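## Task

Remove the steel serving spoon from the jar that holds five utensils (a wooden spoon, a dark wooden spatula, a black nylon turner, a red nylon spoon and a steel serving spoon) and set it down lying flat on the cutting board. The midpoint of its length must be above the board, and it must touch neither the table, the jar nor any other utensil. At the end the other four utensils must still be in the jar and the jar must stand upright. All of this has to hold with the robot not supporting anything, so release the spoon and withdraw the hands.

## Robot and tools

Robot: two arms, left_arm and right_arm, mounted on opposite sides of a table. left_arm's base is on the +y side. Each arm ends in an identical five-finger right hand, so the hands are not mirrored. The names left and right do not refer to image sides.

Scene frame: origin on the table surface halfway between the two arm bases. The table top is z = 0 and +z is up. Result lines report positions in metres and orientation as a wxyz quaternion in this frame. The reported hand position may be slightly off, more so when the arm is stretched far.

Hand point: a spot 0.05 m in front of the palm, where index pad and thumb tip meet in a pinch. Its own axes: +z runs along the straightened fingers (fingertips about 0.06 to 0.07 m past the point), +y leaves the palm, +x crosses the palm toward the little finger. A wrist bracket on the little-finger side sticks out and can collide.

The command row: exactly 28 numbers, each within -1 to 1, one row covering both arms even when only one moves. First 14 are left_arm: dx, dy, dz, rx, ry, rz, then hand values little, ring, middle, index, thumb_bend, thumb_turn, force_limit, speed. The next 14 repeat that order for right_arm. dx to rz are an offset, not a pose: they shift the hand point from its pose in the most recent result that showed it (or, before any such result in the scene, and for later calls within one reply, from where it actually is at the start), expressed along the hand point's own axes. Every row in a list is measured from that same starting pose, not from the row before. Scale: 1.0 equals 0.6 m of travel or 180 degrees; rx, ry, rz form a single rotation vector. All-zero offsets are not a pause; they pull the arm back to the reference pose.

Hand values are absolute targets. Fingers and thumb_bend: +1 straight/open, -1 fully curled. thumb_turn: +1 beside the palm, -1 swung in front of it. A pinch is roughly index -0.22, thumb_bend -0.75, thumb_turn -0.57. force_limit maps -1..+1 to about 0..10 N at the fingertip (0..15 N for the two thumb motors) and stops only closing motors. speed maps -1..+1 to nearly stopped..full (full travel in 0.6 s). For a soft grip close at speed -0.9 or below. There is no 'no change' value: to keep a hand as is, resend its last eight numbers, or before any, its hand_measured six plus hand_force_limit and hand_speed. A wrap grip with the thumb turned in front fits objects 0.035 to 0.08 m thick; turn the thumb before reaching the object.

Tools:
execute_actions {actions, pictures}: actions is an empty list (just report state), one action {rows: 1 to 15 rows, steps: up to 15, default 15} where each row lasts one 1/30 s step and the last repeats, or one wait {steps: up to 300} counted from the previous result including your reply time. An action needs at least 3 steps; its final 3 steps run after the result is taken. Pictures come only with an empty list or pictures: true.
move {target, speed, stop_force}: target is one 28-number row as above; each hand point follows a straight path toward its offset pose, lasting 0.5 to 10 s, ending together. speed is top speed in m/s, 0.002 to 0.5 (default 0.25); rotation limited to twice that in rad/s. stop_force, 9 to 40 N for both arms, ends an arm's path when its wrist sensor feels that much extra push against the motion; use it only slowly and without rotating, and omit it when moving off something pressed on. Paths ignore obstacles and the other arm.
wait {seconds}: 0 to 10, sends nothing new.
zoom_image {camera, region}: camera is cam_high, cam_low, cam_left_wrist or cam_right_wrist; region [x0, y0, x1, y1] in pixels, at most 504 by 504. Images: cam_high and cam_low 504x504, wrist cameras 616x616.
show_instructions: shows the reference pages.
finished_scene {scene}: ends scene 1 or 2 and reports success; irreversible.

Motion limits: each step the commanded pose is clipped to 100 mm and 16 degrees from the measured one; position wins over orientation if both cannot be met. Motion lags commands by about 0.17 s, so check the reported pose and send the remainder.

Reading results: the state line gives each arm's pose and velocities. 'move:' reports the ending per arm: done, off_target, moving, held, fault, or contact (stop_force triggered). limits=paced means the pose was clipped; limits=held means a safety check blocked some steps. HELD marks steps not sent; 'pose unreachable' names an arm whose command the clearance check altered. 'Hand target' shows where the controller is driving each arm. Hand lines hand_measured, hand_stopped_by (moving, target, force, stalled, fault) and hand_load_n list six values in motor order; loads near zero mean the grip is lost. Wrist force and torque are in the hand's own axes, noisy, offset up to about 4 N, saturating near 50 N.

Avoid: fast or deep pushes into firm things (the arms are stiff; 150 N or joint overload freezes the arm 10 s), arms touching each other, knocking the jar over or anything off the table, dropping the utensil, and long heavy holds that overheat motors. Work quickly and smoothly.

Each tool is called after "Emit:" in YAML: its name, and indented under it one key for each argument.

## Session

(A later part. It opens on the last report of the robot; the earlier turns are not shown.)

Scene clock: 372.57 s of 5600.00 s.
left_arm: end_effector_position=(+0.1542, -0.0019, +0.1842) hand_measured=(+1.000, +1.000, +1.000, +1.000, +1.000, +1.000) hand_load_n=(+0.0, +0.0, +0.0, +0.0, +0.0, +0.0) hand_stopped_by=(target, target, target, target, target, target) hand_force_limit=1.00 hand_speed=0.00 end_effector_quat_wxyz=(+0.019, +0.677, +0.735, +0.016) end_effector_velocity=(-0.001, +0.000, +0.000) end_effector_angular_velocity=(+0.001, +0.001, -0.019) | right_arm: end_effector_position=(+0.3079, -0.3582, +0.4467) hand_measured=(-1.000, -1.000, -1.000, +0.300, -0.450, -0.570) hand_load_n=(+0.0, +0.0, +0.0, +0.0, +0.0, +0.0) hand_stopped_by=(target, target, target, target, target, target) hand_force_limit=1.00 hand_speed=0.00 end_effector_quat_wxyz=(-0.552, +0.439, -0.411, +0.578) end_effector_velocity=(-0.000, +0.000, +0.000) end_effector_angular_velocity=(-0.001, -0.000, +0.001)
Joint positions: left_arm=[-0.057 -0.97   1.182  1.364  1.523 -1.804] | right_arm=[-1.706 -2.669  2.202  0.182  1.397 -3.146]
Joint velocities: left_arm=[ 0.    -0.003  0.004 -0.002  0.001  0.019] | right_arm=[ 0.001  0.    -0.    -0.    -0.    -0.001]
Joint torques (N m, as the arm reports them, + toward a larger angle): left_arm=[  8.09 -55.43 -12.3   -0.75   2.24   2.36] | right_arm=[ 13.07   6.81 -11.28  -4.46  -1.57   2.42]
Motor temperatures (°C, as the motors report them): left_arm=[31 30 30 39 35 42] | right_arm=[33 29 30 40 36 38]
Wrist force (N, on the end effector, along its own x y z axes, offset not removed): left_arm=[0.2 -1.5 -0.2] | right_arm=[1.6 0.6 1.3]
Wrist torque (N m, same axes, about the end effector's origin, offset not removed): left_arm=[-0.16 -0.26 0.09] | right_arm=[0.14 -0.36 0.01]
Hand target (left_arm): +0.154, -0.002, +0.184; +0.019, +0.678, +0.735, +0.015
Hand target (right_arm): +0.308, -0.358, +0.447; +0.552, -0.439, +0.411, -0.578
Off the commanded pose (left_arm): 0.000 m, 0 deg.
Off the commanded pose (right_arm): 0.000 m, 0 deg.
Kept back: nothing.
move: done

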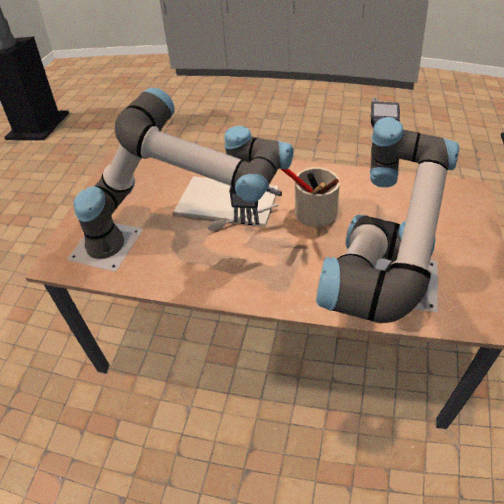

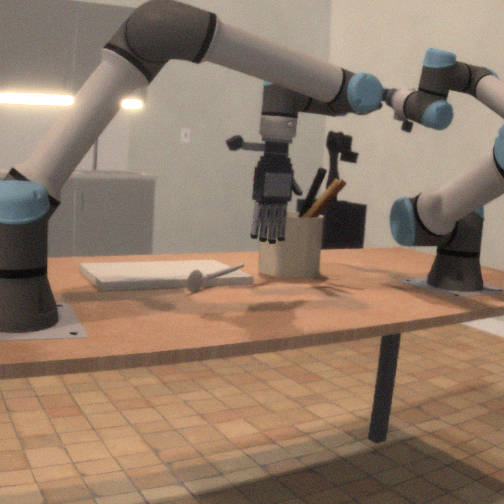

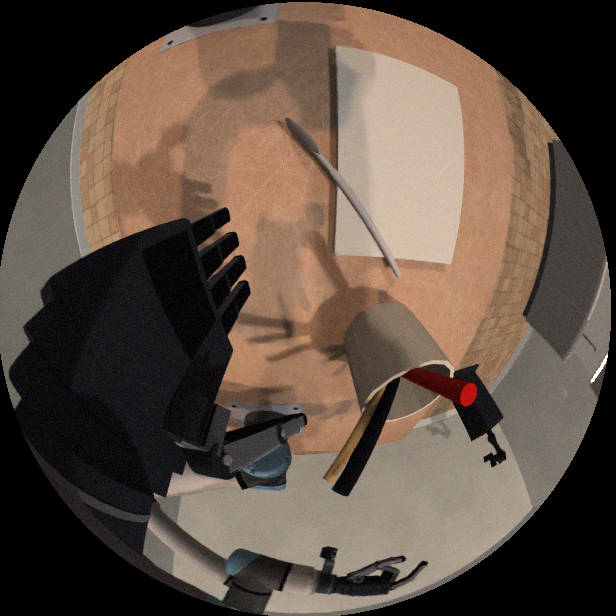

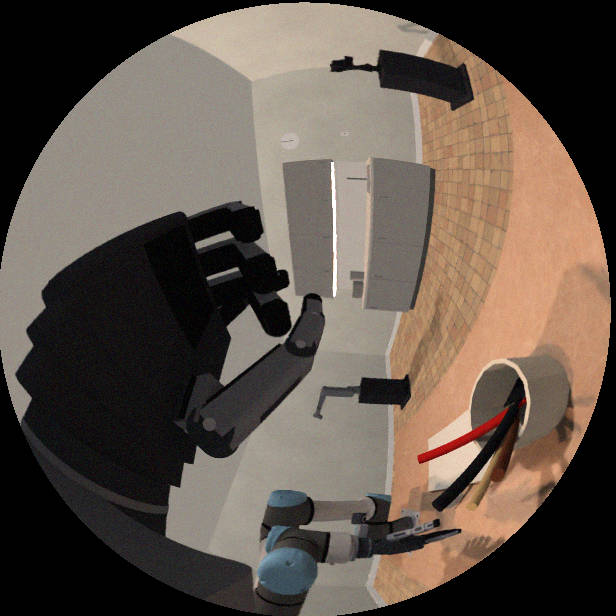

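Emit:
move:
  target: [0.14,0,0.12,0,0,0,1,1,1,1,1,1,1,0, 0,0,0,0,0,0,-1,-1,-1,0.3,-0.45,-0.57,1.0,0]
  speed: 0.1

Scene clock: 374.47 s of 5600.00 s.
left_arm: end_effector_position=(+0.1507, +0.0814, +0.1120) hand_measured=(+1.000, +1.000, +1.000, +1.000, +1.000, +1.000) hand_load_n=(+0.0, +0.0, +0.0, +0.0, +0.0, +0.0) hand_stopped_by=(target, target, target, target, target, target) hand_force_limit=1.00 hand_speed=0.00 end_effector_quat_wxyz=(+0.018, +0.677, +0.735, +0.016) end_effector_velocity=(+0.000, +0.002, -0.001) end_effector_angular_velocity=(-0.003, -0.001, -0.001) | right_arm: end_effector_position=(+0.3079, -0.3582, +0.4467) hand_measured=(-1.000, -1.000, -1.000, +0.300, -0.450, -0.570) hand_load_n=(+0.0, +0.0, +0.0, +0.0, +0.0, +0.0) hand_stopped_by=(target, target, target, target, target, target) hand_force_limit=1.00 hand_speed=0.00 end_effector_quat_wxyz=(-0.552, +0.439, -0.411, +0.578) end_effector_velocity=(+0.000, +0.000, -0.000) end_effector_angular_velocity=(-0.001, +0.000, +0.000)
Joint positions: left_arm=[-0.093 -1.105  1.593  1.089  1.523 -1.84 ] | right_arm=[-1.706 -2.669  2.202  0.182  1.397 -3.146]
Joint velocities: left_arm=[-0.001 -0.004  0.01  -0.008 -0.002 -0.001] | right_arm=[-0.     0.    -0.     0.    -0.001 -0.001]
Joint torques (N m, as the arm reports them, + toward a larger angle): left_arm=[ -9.15 -49.58 -11.33  -0.46  -2.32  -2.21] | right_arm=[ 13.47   7.01 -11.55  -4.53  -1.67   2.23]
Motor temperatures (°C, as the motors report them): left_arm=[31 30 30 39 35 42] | right_arm=[33 29 30 40 36 38]
Wrist force (N, on the end effector, along its own x y z axes, offset not removed): left_arm=[1.1 -0.4 0.8] | right_arm=[1.7 3.8 1.2]
Wrist torque (N m, same axes, about the end effector's origin, offset not removed): left_arm=[-0.11 -0.45 0.15] | right_arm=[0.62 -0.42 0.23]
Hand target (left_arm): +0.151, +0.082, +0.112; +0.019, +0.677, +0.735, +0.015
Hand target (right_arm): +0.308, -0.358, +0.447; +0.552, -0.439, +0.411, -0.578
Off the commanded pose (left_arm): 0.000 m, 0 deg.
Off the commanded pose (right_arm): 0.000 m, 0 deg.
Kept back: nothing.
move: done

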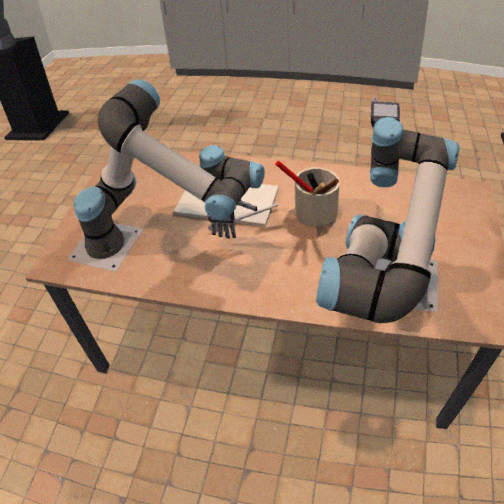

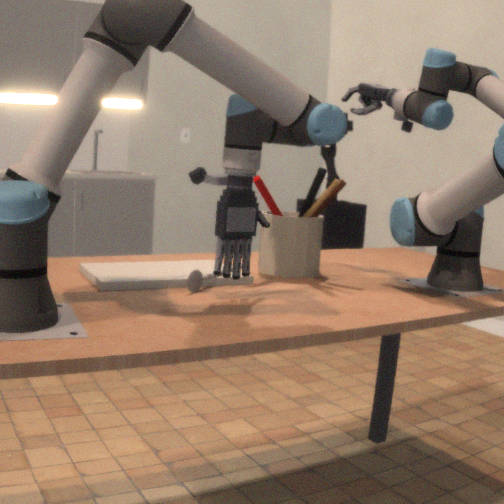

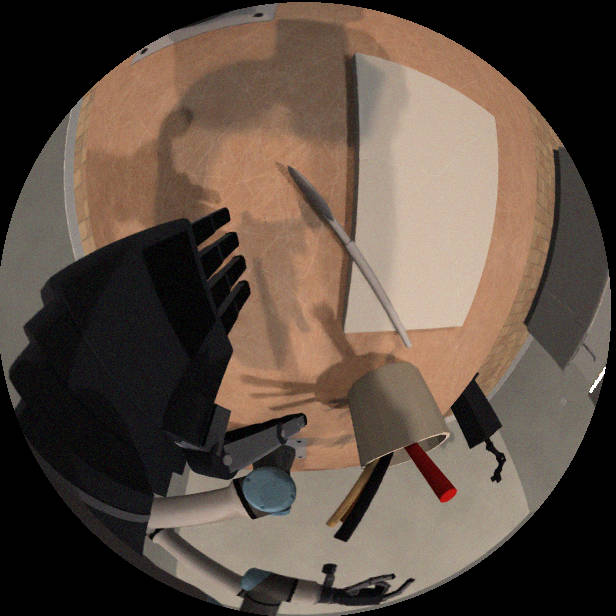

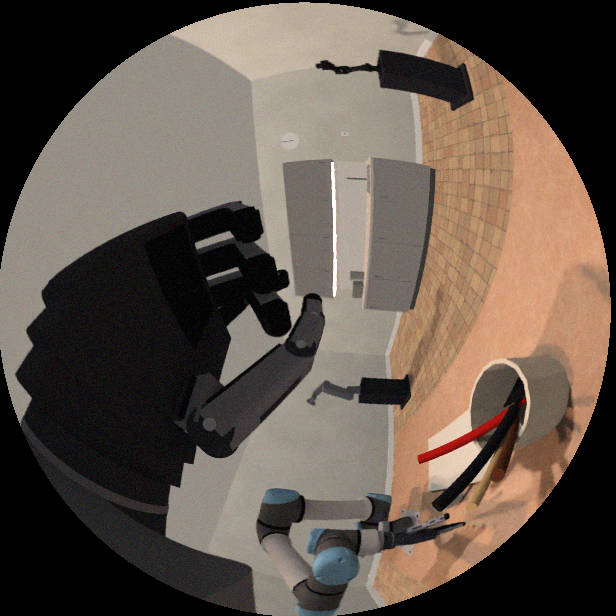

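Emit:
move:
  target: [0.1,0,0.04,0,0,0,1,1,1,1,1,1,1,0, 0,0,0,0,0,0,-1,-1,-1,0.3,-0.45,-0.57,1.0,0]
  speed: 0.04
  stop_force: 9

Emit:
move:
  target: [0,0,0.03,0,0,0,1,1,1,1,1,1,1,0, 0,0,0,0,0,0,-1,-1,-1,0.3,-0.45,-0.57,1.0,0]
  speed: 0.008
  stop_force: 9

Scene clock: 376.73 s of 5600.00 s.
left_arm: end_effector_position=(+0.1468, +0.1409, +0.0878) hand_measured=(+1.000, +1.000, +1.000, +1.000, +1.000, +1.000) hand_load_n=(+0.0, +0.0, +0.0, +0.0, +0.0, +0.0) hand_stopped_by=(target, target, target, target, target, target) hand_force_limit=1.00 hand_speed=0.00 end_effector_quat_wxyz=(+0.018, +0.677, +0.735, +0.015) end_effector_velocity=(-0.001, +0.002, -0.001) end_effector_angular_velocity=(-0.000, -0.000, -0.002) | right_arm: end_effector_position=(+0.3079, -0.3582, +0.4467) hand_measured=(-1.000, -1.000, -1.000, +0.300, -0.450, -0.570) hand_load_n=(+0.0, +0.0, +0.0, +0.0, +0.0, +0.0) hand_stopped_by=(target, target, target, target, target, target) hand_force_limit=1.00 hand_speed=0.00 end_effector_quat_wxyz=(-0.552, +0.439, -0.411, +0.578) end_effector_velocity=(-0.000, -0.000, +0.000) end_effector_angular_velocity=(+0.002, -0.000, -0.000)
Joint positions: left_arm=[-0.132 -1.201  1.812  0.968  1.524 -1.879] | right_arm=[-1.706 -2.669  2.202  0.182  1.397 -3.146]
Joint velocities: left_arm=[-0.003 -0.004  0.008 -0.004 -0.    -0.002] | right_arm=[ 0.    -0.    -0.     0.     0.001  0.001]
Joint torques (N m, as the arm reports them, + toward a larger angle): left_arm=[ -8.2  -44.38 -10.14  -0.38  -0.74  -2.29] | right_arm=[ 13.25   8.   -11.81  -4.58  -1.51   2.41]
Motor temperatures (°C, as the motors report them): left_arm=[31 30 30 39 35 42] | right_arm=[33 29 30 40 36 38]
Wrist force (N, on the end effector, along its own x y z axes, offset not removed): left_arm=[0.2 -1.4 1.6] | right_arm=[0.7 3.6 2.1]
Wrist torque (N m, same axes, about the end effector's origin, offset not removed): left_arm=[-0.30 -0.35 0.05] | right_arm=[0.55 -0.21 0.09]
Hand target (left_arm): +0.147, +0.141, +0.088; +0.018, +0.677, +0.735, +0.016
Hand target (right_arm): +0.308, -0.358, +0.447; +0.552, -0.439, +0.411, -0.578
Off the commanded pose (left_arm): 0.000 m, 0 deg.
Off the commanded pose (right_arm): 0.000 m, 0 deg.
Kept back: nothing.
move: done

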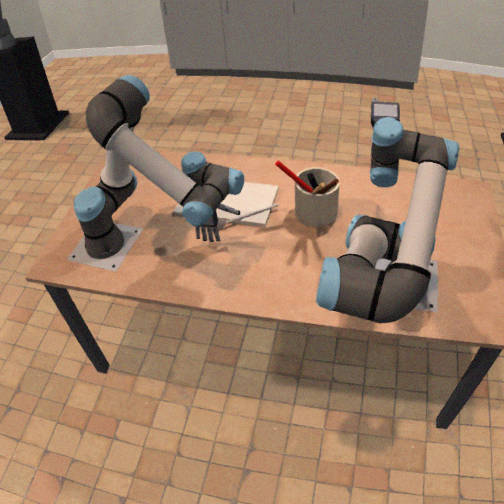

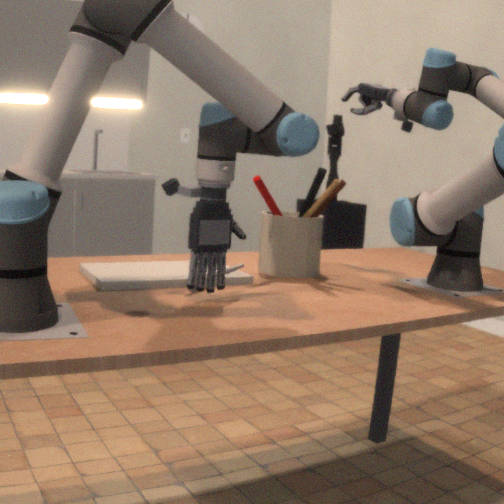

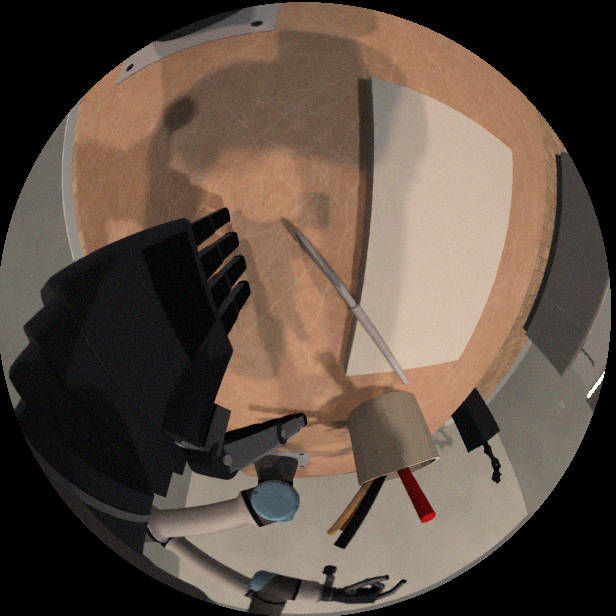

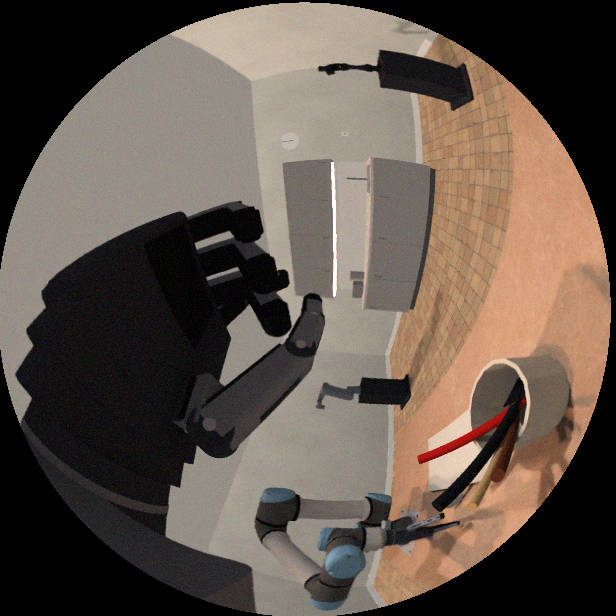

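Scene clock: 379.03 s of 5600.00 s.
left_arm: end_effector_position=(+0.1475, +0.1408, +0.0726) hand_measured=(+1.000, +1.000, +1.000, +1.000, +1.000, +1.000) hand_load_n=(+0.0, +0.0, +0.0, +0.0, +0.0, +0.0) hand_stopped_by=(target, target, target, target, target, target) hand_force_limit=1.00 hand_speed=0.00 end_effector_quat_wxyz=(+0.018, +0.677, +0.735, +0.015) end_effector_velocity=(-0.000, +0.000, +0.003) end_effector_angular_velocity=(+0.001, -0.001, +0.000) | right_arm: end_effector_position=(+0.3079, -0.3582, +0.4467) hand_measured=(-1.000, -1.000, -1.000, +0.300, -0.450, -0.570) hand_load_n=(+0.0, +0.0, +0.0, +0.0, +0.0, +0.0) hand_stopped_by=(target, target, target, target, target, target) hand_force_limit=1.00 hand_speed=0.00 end_effector_quat_wxyz=(-0.552, +0.439, -0.411, +0.578) end_effector_velocity=(+0.000, +0.000, +0.000) end_effector_angular_velocity=(-0.001, +0.000, +0.001)
Joint positions: left_arm=[-0.13  -1.179  1.828  0.931  1.524 -1.877] | right_arm=[-1.706 -2.669  2.202  0.182  1.397 -3.146]
Joint velocities: left_arm=[-0.001 -0.004 -0.003  0.008 -0.001 -0.001] | right_arm=[ 0.     0.001 -0.    -0.    -0.    -0.   ]
Joint torques (N m, as the arm reports them, + toward a larger angle): left_arm=[  1.61 -30.75 -14.89   1.73  -2.26   1.4 ] | right_arm=[ 13.21   7.47 -10.65  -4.57  -1.57   2.41]
Motor temperatures (°C, as the motors report them): left_arm=[31 30 30 39 35 42] | right_arm=[33 29 30 40 36 38]
Wrist force (N, on the end effector, along its own x y z axes, offset not removed): left_arm=[1.4 -1.0 -33.3] | right_arm=[0.6 3.9 4.1]
Wrist torque (N m, same axes, about the end effector's origin, offset not removed): left_arm=[2.02 0.32 0.16] | right_arm=[0.46 -0.37 0.14]
Hand target (left_arm): +0.148, +0.141, +0.073; +0.018, +0.677, +0.735, +0.016
Hand target (right_arm): +0.308, -0.358, +0.447; +0.552, -0.439, +0.411, -0.578
Off the commanded pose (left_arm): 0.003 m, 0 deg.
Off the commanded pose (right_arm): 0.000 m, 0 deg.
Kept back: nothing.
move: contact (left_arm)

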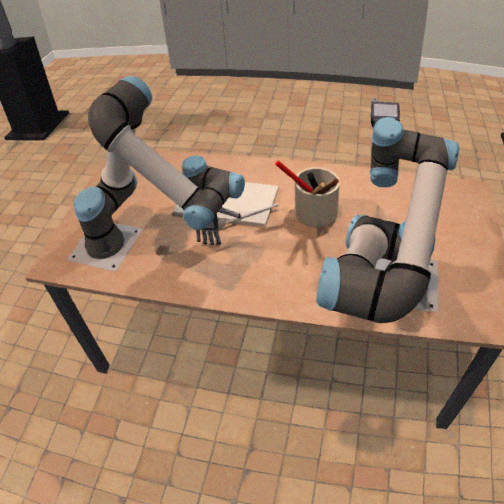

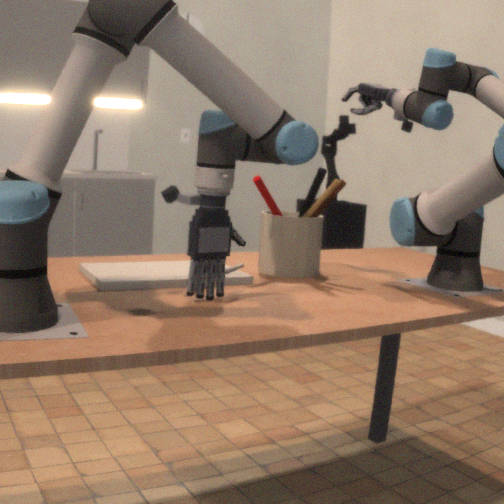

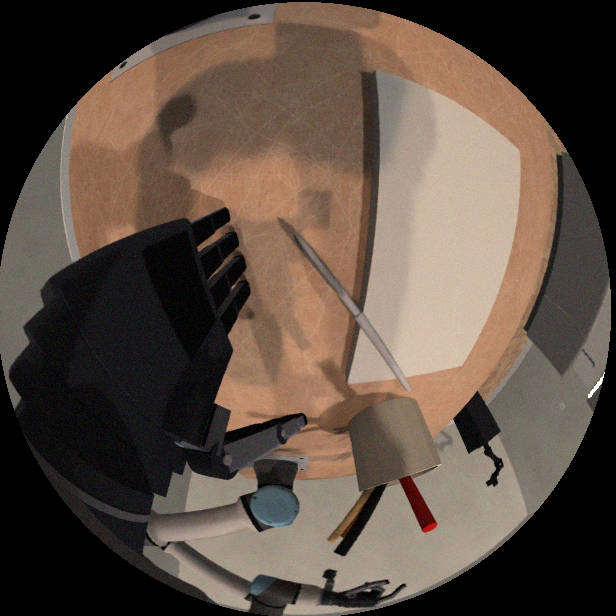

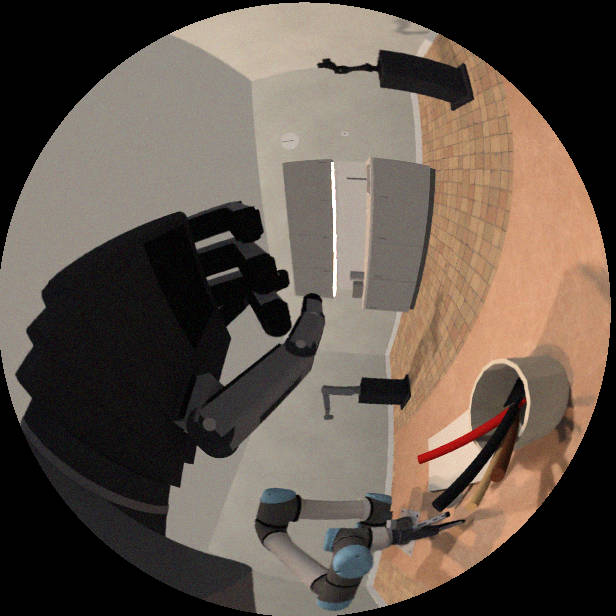

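Emit:
move:
  target: [0.03,0.1,-0.008,0,0,0,1,1,1,1,1,1,1,0, 0,0,0,0,0,0,-1,-1,-1,0.3,-0.45,-0.57,1.0,0]
  speed: 0.015

Emit:
zoom_image:
  camera: "cam_low"
  region: [80,200,340,320]

Scene clock: 383.73 s of 5600.00 s.
left_arm: end_effector_position=(+0.2053, +0.1636, +0.0801) hand_measured=(+1.000, +1.000, +1.000, +1.000, +1.000, +1.000) hand_load_n=(+0.0, +0.0, +0.0, +0.0, +0.0, +0.0) hand_stopped_by=(target, target, target, target, target, target) hand_force_limit=1.00 hand_speed=0.00 end_effector_quat_wxyz=(+0.018, +0.677, +0.735, +0.016) end_effector_velocity=(+0.003, +0.001, +0.000) end_effector_angular_velocity=(+0.000, +0.000, +0.000) | right_arm: end_effector_position=(+0.3079, -0.3582, +0.4467) hand_measured=(-1.000, -1.000, -1.000, +0.300, -0.450, -0.570) hand_load_n=(+0.0, +0.0, +0.0, +0.0, +0.0, +0.0) hand_stopped_by=(target, target, target, target, target, target) hand_force_limit=1.00 hand_speed=0.00 end_effector_quat_wxyz=(-0.552, +0.439, -0.411, +0.578) end_effector_velocity=(-0.000, +0.000, +0.000) end_effector_angular_velocity=(+0.000, -0.000, +0.001)
Joint positions: left_arm=[ 0.015 -1.215  1.854  0.933  1.522 -1.732] | right_arm=[-1.706 -2.669  2.202  0.182  1.397 -3.146]
Joint velocities: left_arm=[ 0.009 -0.001  0.    -0.     0.     0.009] | right_arm=[ 0.001  0.    -0.     0.     0.     0.001]
Joint torques (N m, as the arm reports them, + toward a larger angle): left_arm=[  7.09 -42.09  -8.95   4.54  -1.97   2.41] | right_arm=[ 13.48   7.15 -10.32  -4.65  -1.51   2.2 ]
Motor temperatures (°C, as the motors report them): left_arm=[31 30 30 39 35 42] | right_arm=[33 29 30 40 36 38]
Wrist force (N, on the end effector, along its own x y z axes, offset not removed): left_arm=[0.0 -0.9 0.4] | right_arm=[1.1 3.0 2.8]
Wrist torque (N m, same axes, about the end effector's origin, offset not removed): left_arm=[-0.09 -0.20 0.01] | right_arm=[0.50 -0.37 0.11]
Hand target (left_arm): +0.206, +0.164, +0.080; +0.018, +0.677, +0.735, +0.016
Hand target (right_arm): +0.308, -0.358, +0.447; +0.552, -0.439, +0.411, -0.578
Off the commanded pose (left_arm): 0.000 m, 0 deg.
Off the commanded pose (right_arm): 0.000 m, 0 deg.
Kept back: nothing.
move: done

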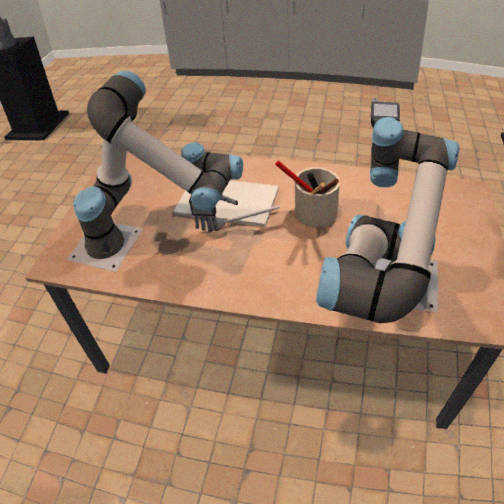

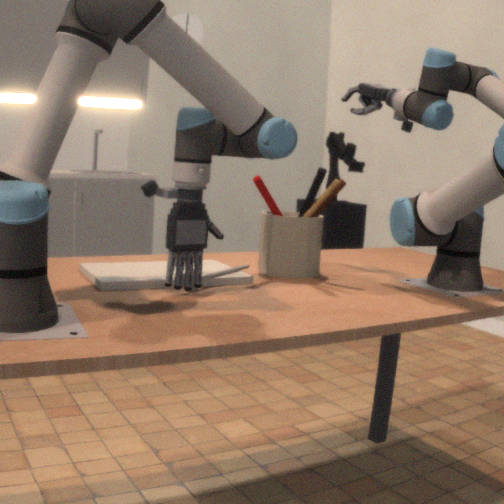

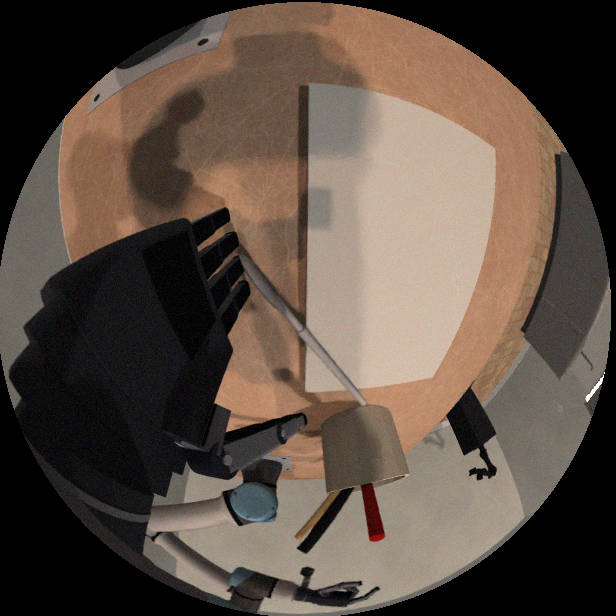

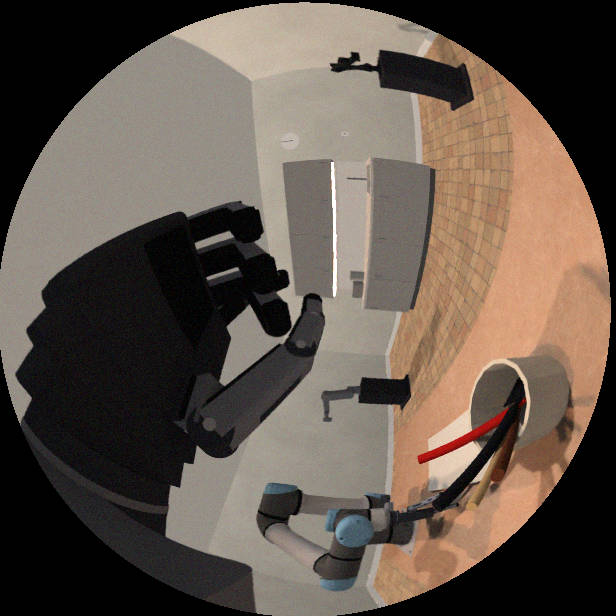

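Region (80, 200, 340, 320) of cam_low's 504x504 image, scaled by 1.938, with more detail than that image has; it fills the top 233 rows of this view, and the rest is white.

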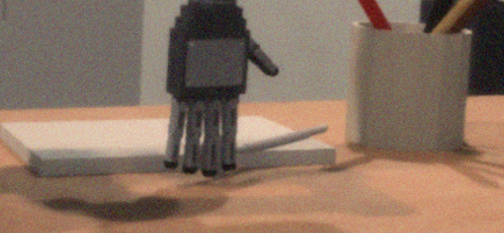

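Emit:
move:
  target: [0,0.06,0,0,0,0,0.6,0.6,0.6,0.6,1,1,0,-0.8, 0,0,0,0,0,0,-1,-1,-1,0.3,-0.45,-0.57,1.0,0]
  speed: 0.01
  stop_force: 12

Emit:
zoom_image:
  camera: "cam_low"
  region: [80,200,340,320]

Scene clock: 387.77 s of 5600.00 s.
left_arm: end_effector_position=(+0.2408, +0.1666, +0.0818) hand_measured=(+0.600, +0.600, +0.600, +0.600, +1.000, +1.000) hand_load_n=(+0.0, +0.0, +2.5, +0.0, +0.0, +0.0) hand_stopped_by=(target, target, target, target, target, target) hand_force_limit=0.00 hand_speed=-0.80 end_effector_quat_wxyz=(+0.019, +0.677, +0.735, +0.016) end_effector_velocity=(+0.003, -0.000, +0.000) end_effector_angular_velocity=(-0.000, -0.000, -0.001) | right_arm: end_effector_position=(+0.3079, -0.3582, +0.4467) hand_measured=(-1.000, -1.000, -1.000, +0.300, -0.450, -0.570) hand_load_n=(+0.0, +0.0, +0.0, +0.0, +0.0, +0.0) hand_stopped_by=(target, target, target, target, target, target) hand_force_limit=1.00 hand_speed=0.00 end_effector_quat_wxyz=(-0.552, +0.439, -0.411, +0.578) end_effector_velocity=(+0.000, +0.000, +0.000) end_effector_angular_velocity=(+0.001, -0.000, +0.000)
Joint positions: left_arm=[ 0.111 -1.201  1.826  0.942  1.522 -1.636] | right_arm=[-1.706 -2.669  2.202  0.182  1.397 -3.146]
Joint velocities: left_arm=[ 0.008  0.001 -0.003  0.001 -0.     0.009] | right_arm=[-0.001 -0.    -0.    -0.    -0.     0.001]
Joint torques (N m, as the arm reports them, + toward a larger angle): left_arm=[  8.18 -20.6  -23.17   4.47  -2.69   2.31] | right_arm=[ 12.72   8.25 -10.81  -4.47  -1.63   2.24]
Motor temperatures (°C, as the motors report them): left_arm=[31 30 30 39 35 42] | right_arm=[33 29 30 40 36 38]
Wrist force (N, on the end effector, along its own x y z axes, offset not removed): left_arm=[1.0 -4.6 -0.1] | right_arm=[0.9 3.9 2.3]
Wrist torque (N m, same axes, about the end effector's origin, offset not removed): left_arm=[0.02 -0.34 0.07] | right_arm=[0.64 -0.27 0.10]
Hand target (left_arm): +0.241, +0.167, +0.082; +0.019, +0.677, +0.735, +0.016
Hand target (right_arm): +0.308, -0.358, +0.447; +0.552, -0.439, +0.411, -0.578
Off the commanded pose (left_arm): 0.000 m, 0 deg.
Off the commanded pose (right_arm): 0.000 m, 0 deg.
Kept back: nothing.
move: done

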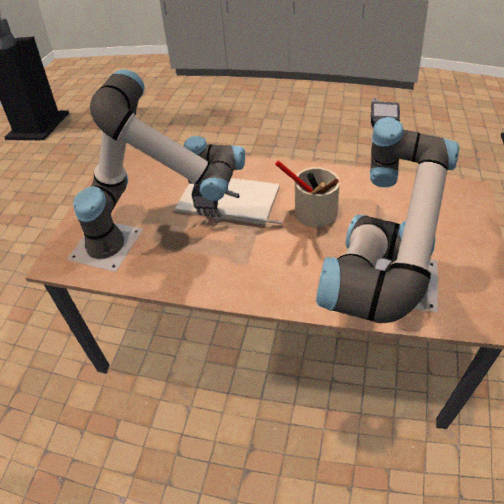

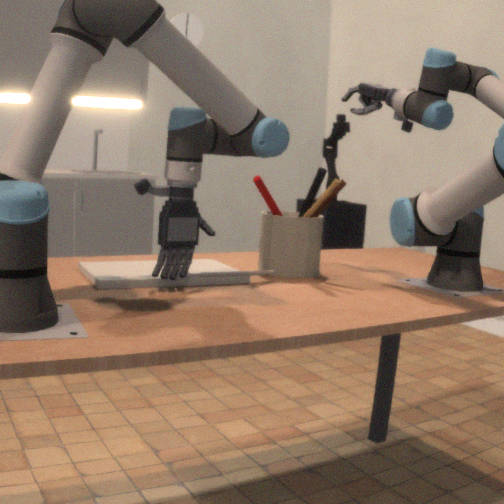

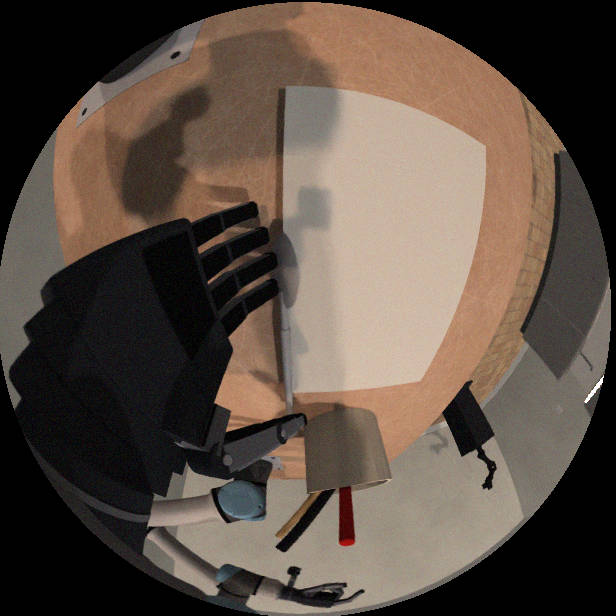

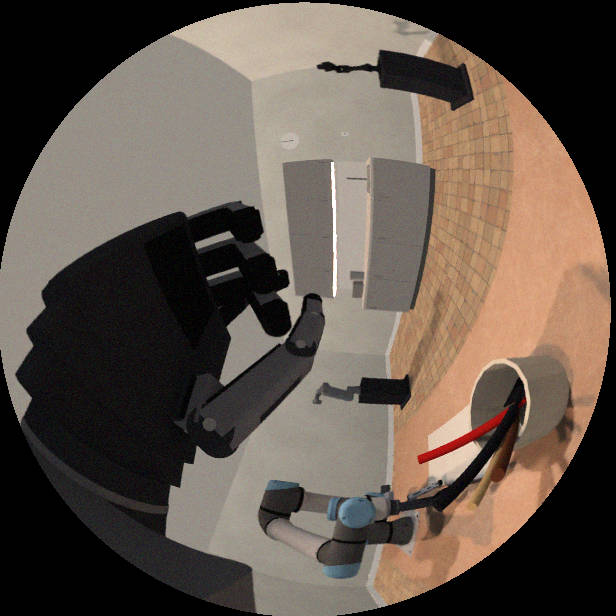

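Region (80, 200, 340, 320) of cam_low's 504x504 image, scaled by 1.938, with more detail than that image has; it fills the top 233 rows of this view, and the rest is white.

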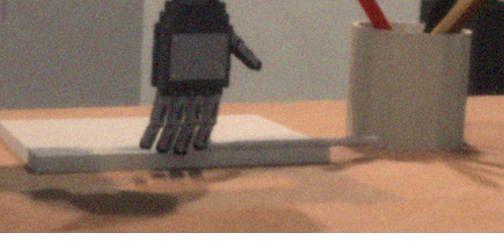

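Emit:
move:
  target: [0,0,-0.045,0,0,0,0.6,0.6,0.6,0.6,1,1,0,-0.8, 0,0,0,0,0,0,-1,-1,-1,0.3,-0.45,-0.57,1.0,0]
  speed: 0.03

Emit:
move:
  target: [0,0.02,0,0,0,0,0.6,0.6,0.6,0.6,1,1,0,-0.8, 0,0,0,0,0,0,-1,-1,-1,0.3,-0.45,-0.57,1.0,0]
  speed: 0.03

Emit:
move:
  target: [0,0,0.04,0,0,0,0.6,0.6,0.6,0.6,1,1,0,-0.8, 0,0,0,0,0,0,-1,-1,-1,0.3,-0.45,-0.57,1.0,0]
  speed: 0.006
  stop_force: 9

Scene clock: 389.30 s of 5600.00 s.
left_arm: end_effector_position=(+0.2395, +0.1667, +0.1085) hand_measured=(+0.600, +0.600, +0.600, +0.600, +1.000, +1.000) hand_load_n=(+0.0, +0.0, +0.0, +0.0, +0.0, +0.0) hand_stopped_by=(target, target, target, target, target, target) hand_force_limit=0.00 hand_speed=-0.80 end_effector_quat_wxyz=(+0.019, +0.677, +0.735, +0.016) end_effector_velocity=(-0.000, +0.000, +0.002) end_effector_angular_velocity=(+0.000, -0.000, +0.001) | right_arm: end_effector_position=(+0.3079, -0.3582, +0.4467) hand_measured=(-1.000, -1.000, -1.000, +0.300, -0.450, -0.570) hand_load_n=(+0.0, +0.0, +0.0, +0.0, +0.0, +0.0) hand_stopped_by=(target, target, target, target, target, target) hand_force_limit=1.00 hand_speed=0.00 end_effector_quat_wxyz=(-0.552, +0.439, -0.411, +0.578) end_effector_velocity=(+0.000, -0.001, +0.000) end_effector_angular_velocity=(-0.001, -0.000, -0.002)
Joint positions: left_arm=[ 0.108 -1.238  1.798  1.007  1.522 -1.639] | right_arm=[-1.706 -2.669  2.202  0.182  1.397 -3.146]
Joint velocities: left_arm=[-0.001 -0.003 -0.003  0.006 -0.    -0.002] | right_arm=[-0.001 -0.     0.     0.     0.001 -0.001]
Joint torques (N m, as the arm reports them, + toward a larger angle): left_arm=[ -7.59 -42.58 -23.     4.22  -1.89  -2.2 ] | right_arm=[ 13.88   7.58 -11.89  -4.57  -1.67   2.4 ]
Motor temperatures (°C, as the motors report them): left_arm=[31 30 30 39 35 42] | right_arm=[33 29 30 40 36 38]
Wrist force (N, on the end effector, along its own x y z axes, offset not removed): left_arm=[1.4 -2.1 0.1] | right_arm=[1.8 1.5 1.9]
Wrist torque (N m, same axes, about the end effector's origin, offset not removed): left_arm=[-0.33 -0.40 0.11] | right_arm=[0.30 -0.49 0.11]
Hand target (left_arm): +0.240, +0.167, +0.109; +0.019, +0.677, +0.735, +0.016
Hand target (right_arm): +0.308, -0.358, +0.447; +0.552, -0.439, +0.411, -0.578
Off the commanded pose (left_arm): 0.000 m, 0 deg.
Off the commanded pose (right_arm): 0.000 m, 0 deg.
Kept back: nothing.
move: done

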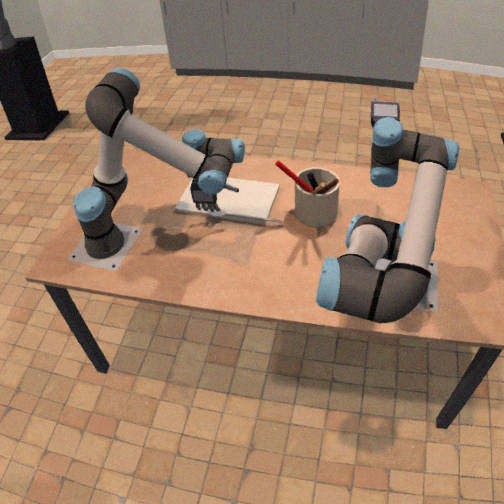

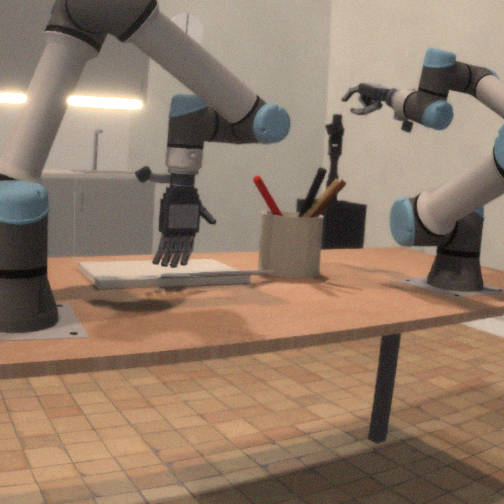

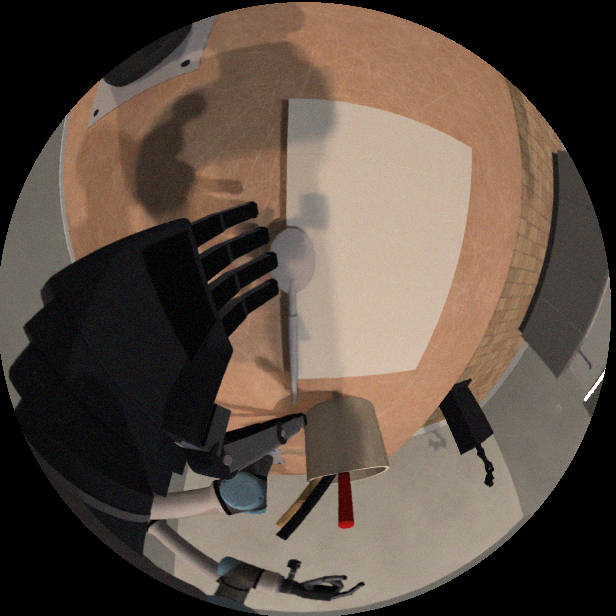

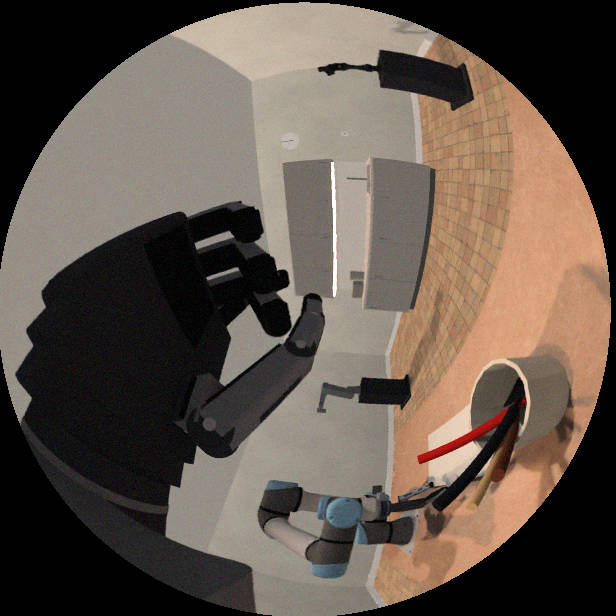

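Scene clock: 390.13 s of 5600.00 s.
left_arm: end_effector_position=(+0.2512, +0.1677, +0.1091) hand_measured=(+0.600, +0.600, +0.600, +0.600, +1.000, +1.000) hand_load_n=(+0.0, +0.0, +0.0, +0.0, +0.0, +0.0) hand_stopped_by=(target, target, target, target, target, target) hand_force_limit=0.00 hand_speed=-0.80 end_effector_quat_wxyz=(+0.019, +0.677, +0.735, +0.016) end_effector_velocity=(+0.002, -0.000, -0.000) end_effector_angular_velocity=(-0.000, +0.000, -0.002) | right_arm: end_effector_position=(+0.3079, -0.3582, +0.4467) hand_measured=(-1.000, -1.000, -1.000, +0.300, -0.450, -0.570) hand_load_n=(+0.0, +0.0, +0.0, +0.0, +0.0, +0.0) hand_stopped_by=(target, target, target, target, target, target) hand_force_limit=1.00 hand_speed=0.00 end_effector_quat_wxyz=(-0.552, +0.439, -0.411, +0.578) end_effector_velocity=(+0.000, +0.000, -0.000) end_effector_angular_velocity=(-0.001, +0.000, +0.000)
Joint positions: left_arm=[ 0.139 -1.231  1.787  1.011  1.522 -1.608] | right_arm=[-1.706 -2.669  2.202  0.182  1.397 -3.146]
Joint velocities: left_arm=[ 0.006  0.002 -0.003  0.     0.001  0.008] | right_arm=[-0.    -0.     0.     0.    -0.001 -0.001]
Joint torques (N m, as the arm reports them, + toward a larger angle): left_arm=[  8.21 -20.67 -25.04   4.38  -0.57   2.84] | right_arm=[ 12.36   7.07 -11.84  -4.56  -1.43   2.3 ]
Motor temperatures (°C, as the motors report them): left_arm=[31 30 30 39 35 42] | right_arm=[33 29 30 40 36 38]
Wrist force (N, on the end effector, along its own x y z axes, offset not removed): left_arm=[1.2 -0.6 0.6] | right_arm=[1.4 2.0 2.2]
Wrist torque (N m, same axes, about the end effector's origin, offset not removed): left_arm=[-0.08 -0.44 0.16] | right_arm=[0.41 -0.42 0.13]
Hand target (left_arm): +0.252, +0.168, +0.109; +0.019, +0.677, +0.735, +0.016
Hand target (right_arm): +0.308, -0.358, +0.447; +0.552, -0.439, +0.411, -0.578
Off the commanded pose (left_arm): 0.000 m, 0 deg.
Off the commanded pose (right_arm): 0.000 m, 0 deg.
Kept back: nothing.
move: done

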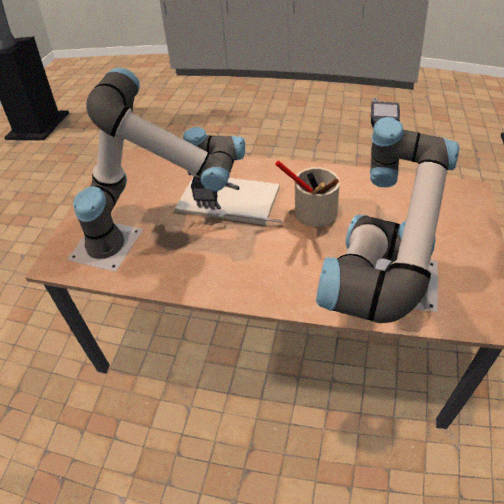

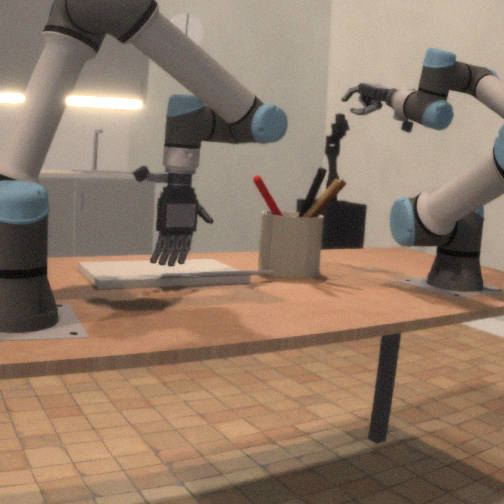

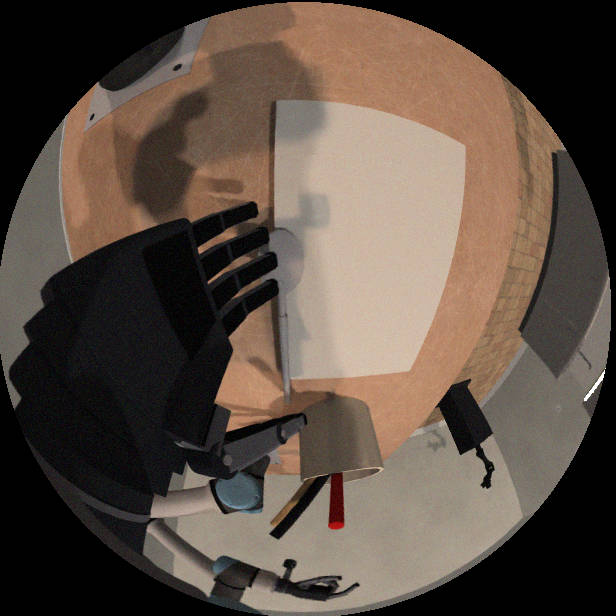

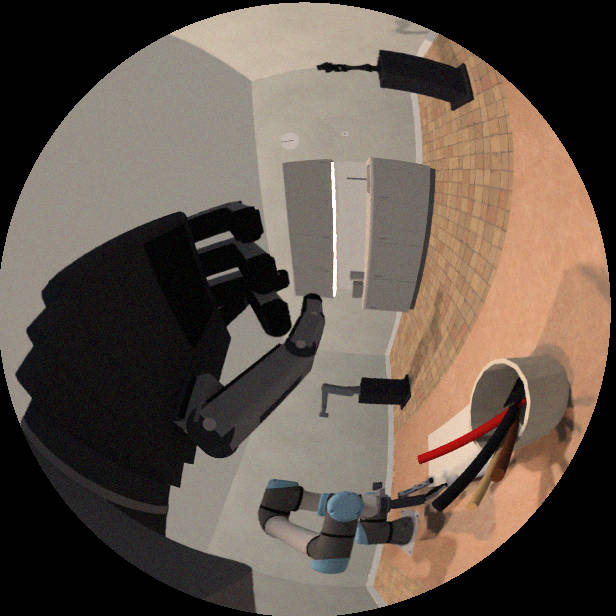

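Scene clock: 394.03 s of 5600.00 s.
left_arm: end_effector_position=(+0.2522, +0.1676, +0.0881) hand_measured=(+0.600, +0.600, +0.598, +0.600, +1.000, +1.000) hand_load_n=(+0.0, +0.0, -10.5, +0.0, +0.0, +0.0) hand_stopped_by=(target, target, target, target, target, target) hand_force_limit=0.00 hand_speed=-0.80 end_effector_quat_wxyz=(+0.019, +0.677, +0.735, +0.016) end_effector_velocity=(+0.000, +0.001, +0.003) end_effector_angular_velocity=(+0.003, +0.000, -0.001) | right_arm: end_effector_position=(+0.3079, -0.3582, +0.4467) hand_measured=(-1.000, -1.000, -1.000, +0.300, -0.450, -0.570) hand_load_n=(+0.0, +0.0, +0.0, +0.0, +0.0, +0.0) hand_stopped_by=(target, target, target, target, target, target) hand_force_limit=1.00 hand_speed=0.00 end_effector_quat_wxyz=(-0.552, +0.439, -0.411, +0.578) end_effector_velocity=(+0.000, -0.000, +0.000) end_effector_angular_velocity=(+0.001, -0.000, -0.002)
Joint positions: left_arm=[ 0.142 -1.203  1.81   0.959  1.522 -1.605] | right_arm=[-1.706 -2.669  2.202  0.182  1.397 -3.146]
Joint velocities: left_arm=[ 0.001 -0.004 -0.003  0.01   0.     0.002] | right_arm=[-0.001 -0.    -0.     0.     0.001  0.001]
Joint torques (N m, as the arm reports them, + toward a larger angle): left_arm=[  1.64 -37.25 -19.36   3.75   1.77   1.64] | right_arm=[ 12.44   7.92 -11.06  -4.47  -1.57   2.29]
Motor temperatures (°C, as the motors report them): left_arm=[31 30 30 39 35 42] | right_arm=[33 29 30 40 36 38]
Wrist force (N, on the end effector, along its own x y z axes, offset not removed): left_arm=[-0.5 1.3 -14.7] | right_arm=[1.2 1.5 1.4]
Wrist torque (N m, same axes, about the end effector's origin, offset not removed): left_arm=[0.11 -0.06 0.08] | right_arm=[0.32 -0.39 0.08]
Hand target (left_arm): +0.252, +0.168, +0.089; +0.019, +0.677, +0.735, +0.016
Hand target (right_arm): +0.308, -0.358, +0.447; +0.552, -0.439, +0.411, -0.578
Off the commanded pose (left_arm): 0.003 m, 0 deg.
Off the commanded pose (right_arm): 0.000 m, 0 deg.
Kept back: nothing.
move: contact (left_arm)

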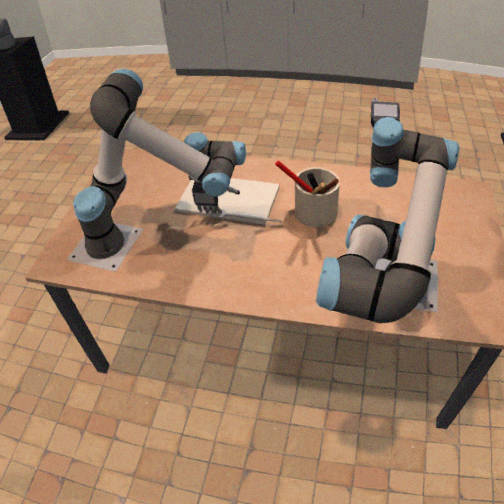

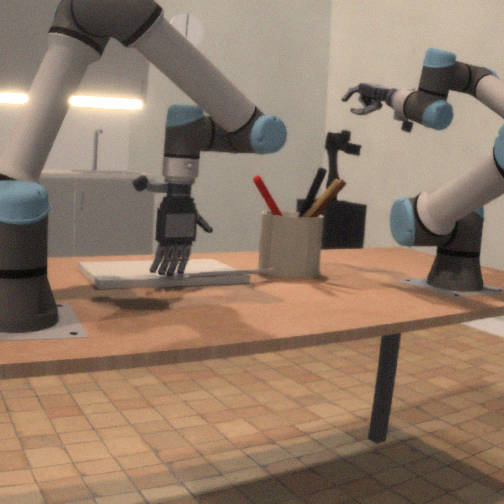

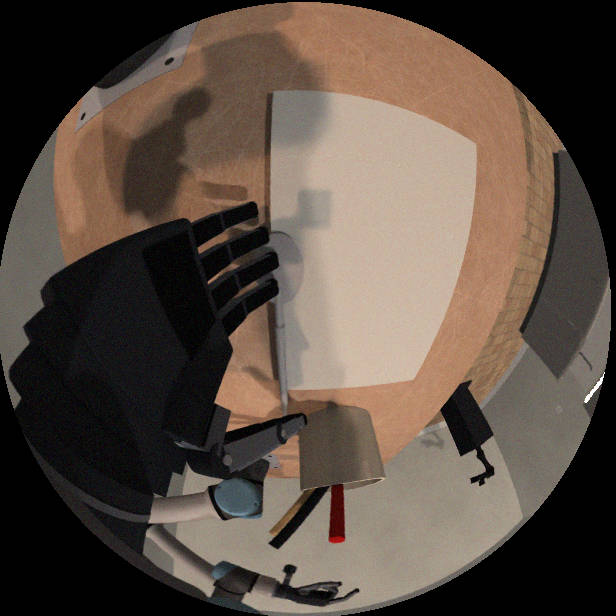

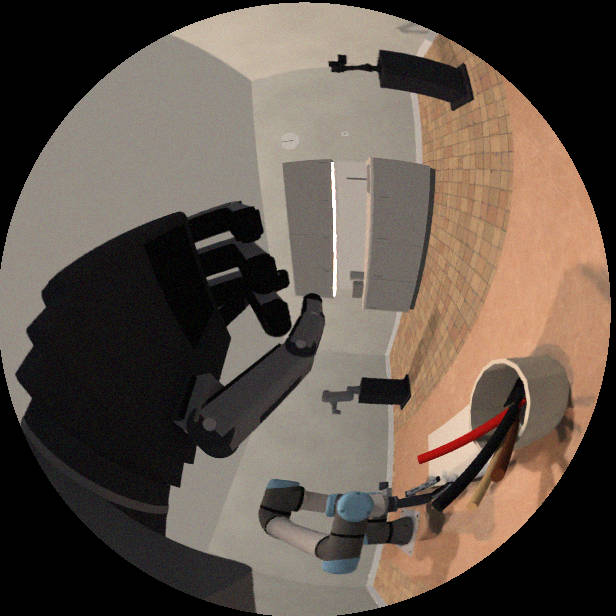

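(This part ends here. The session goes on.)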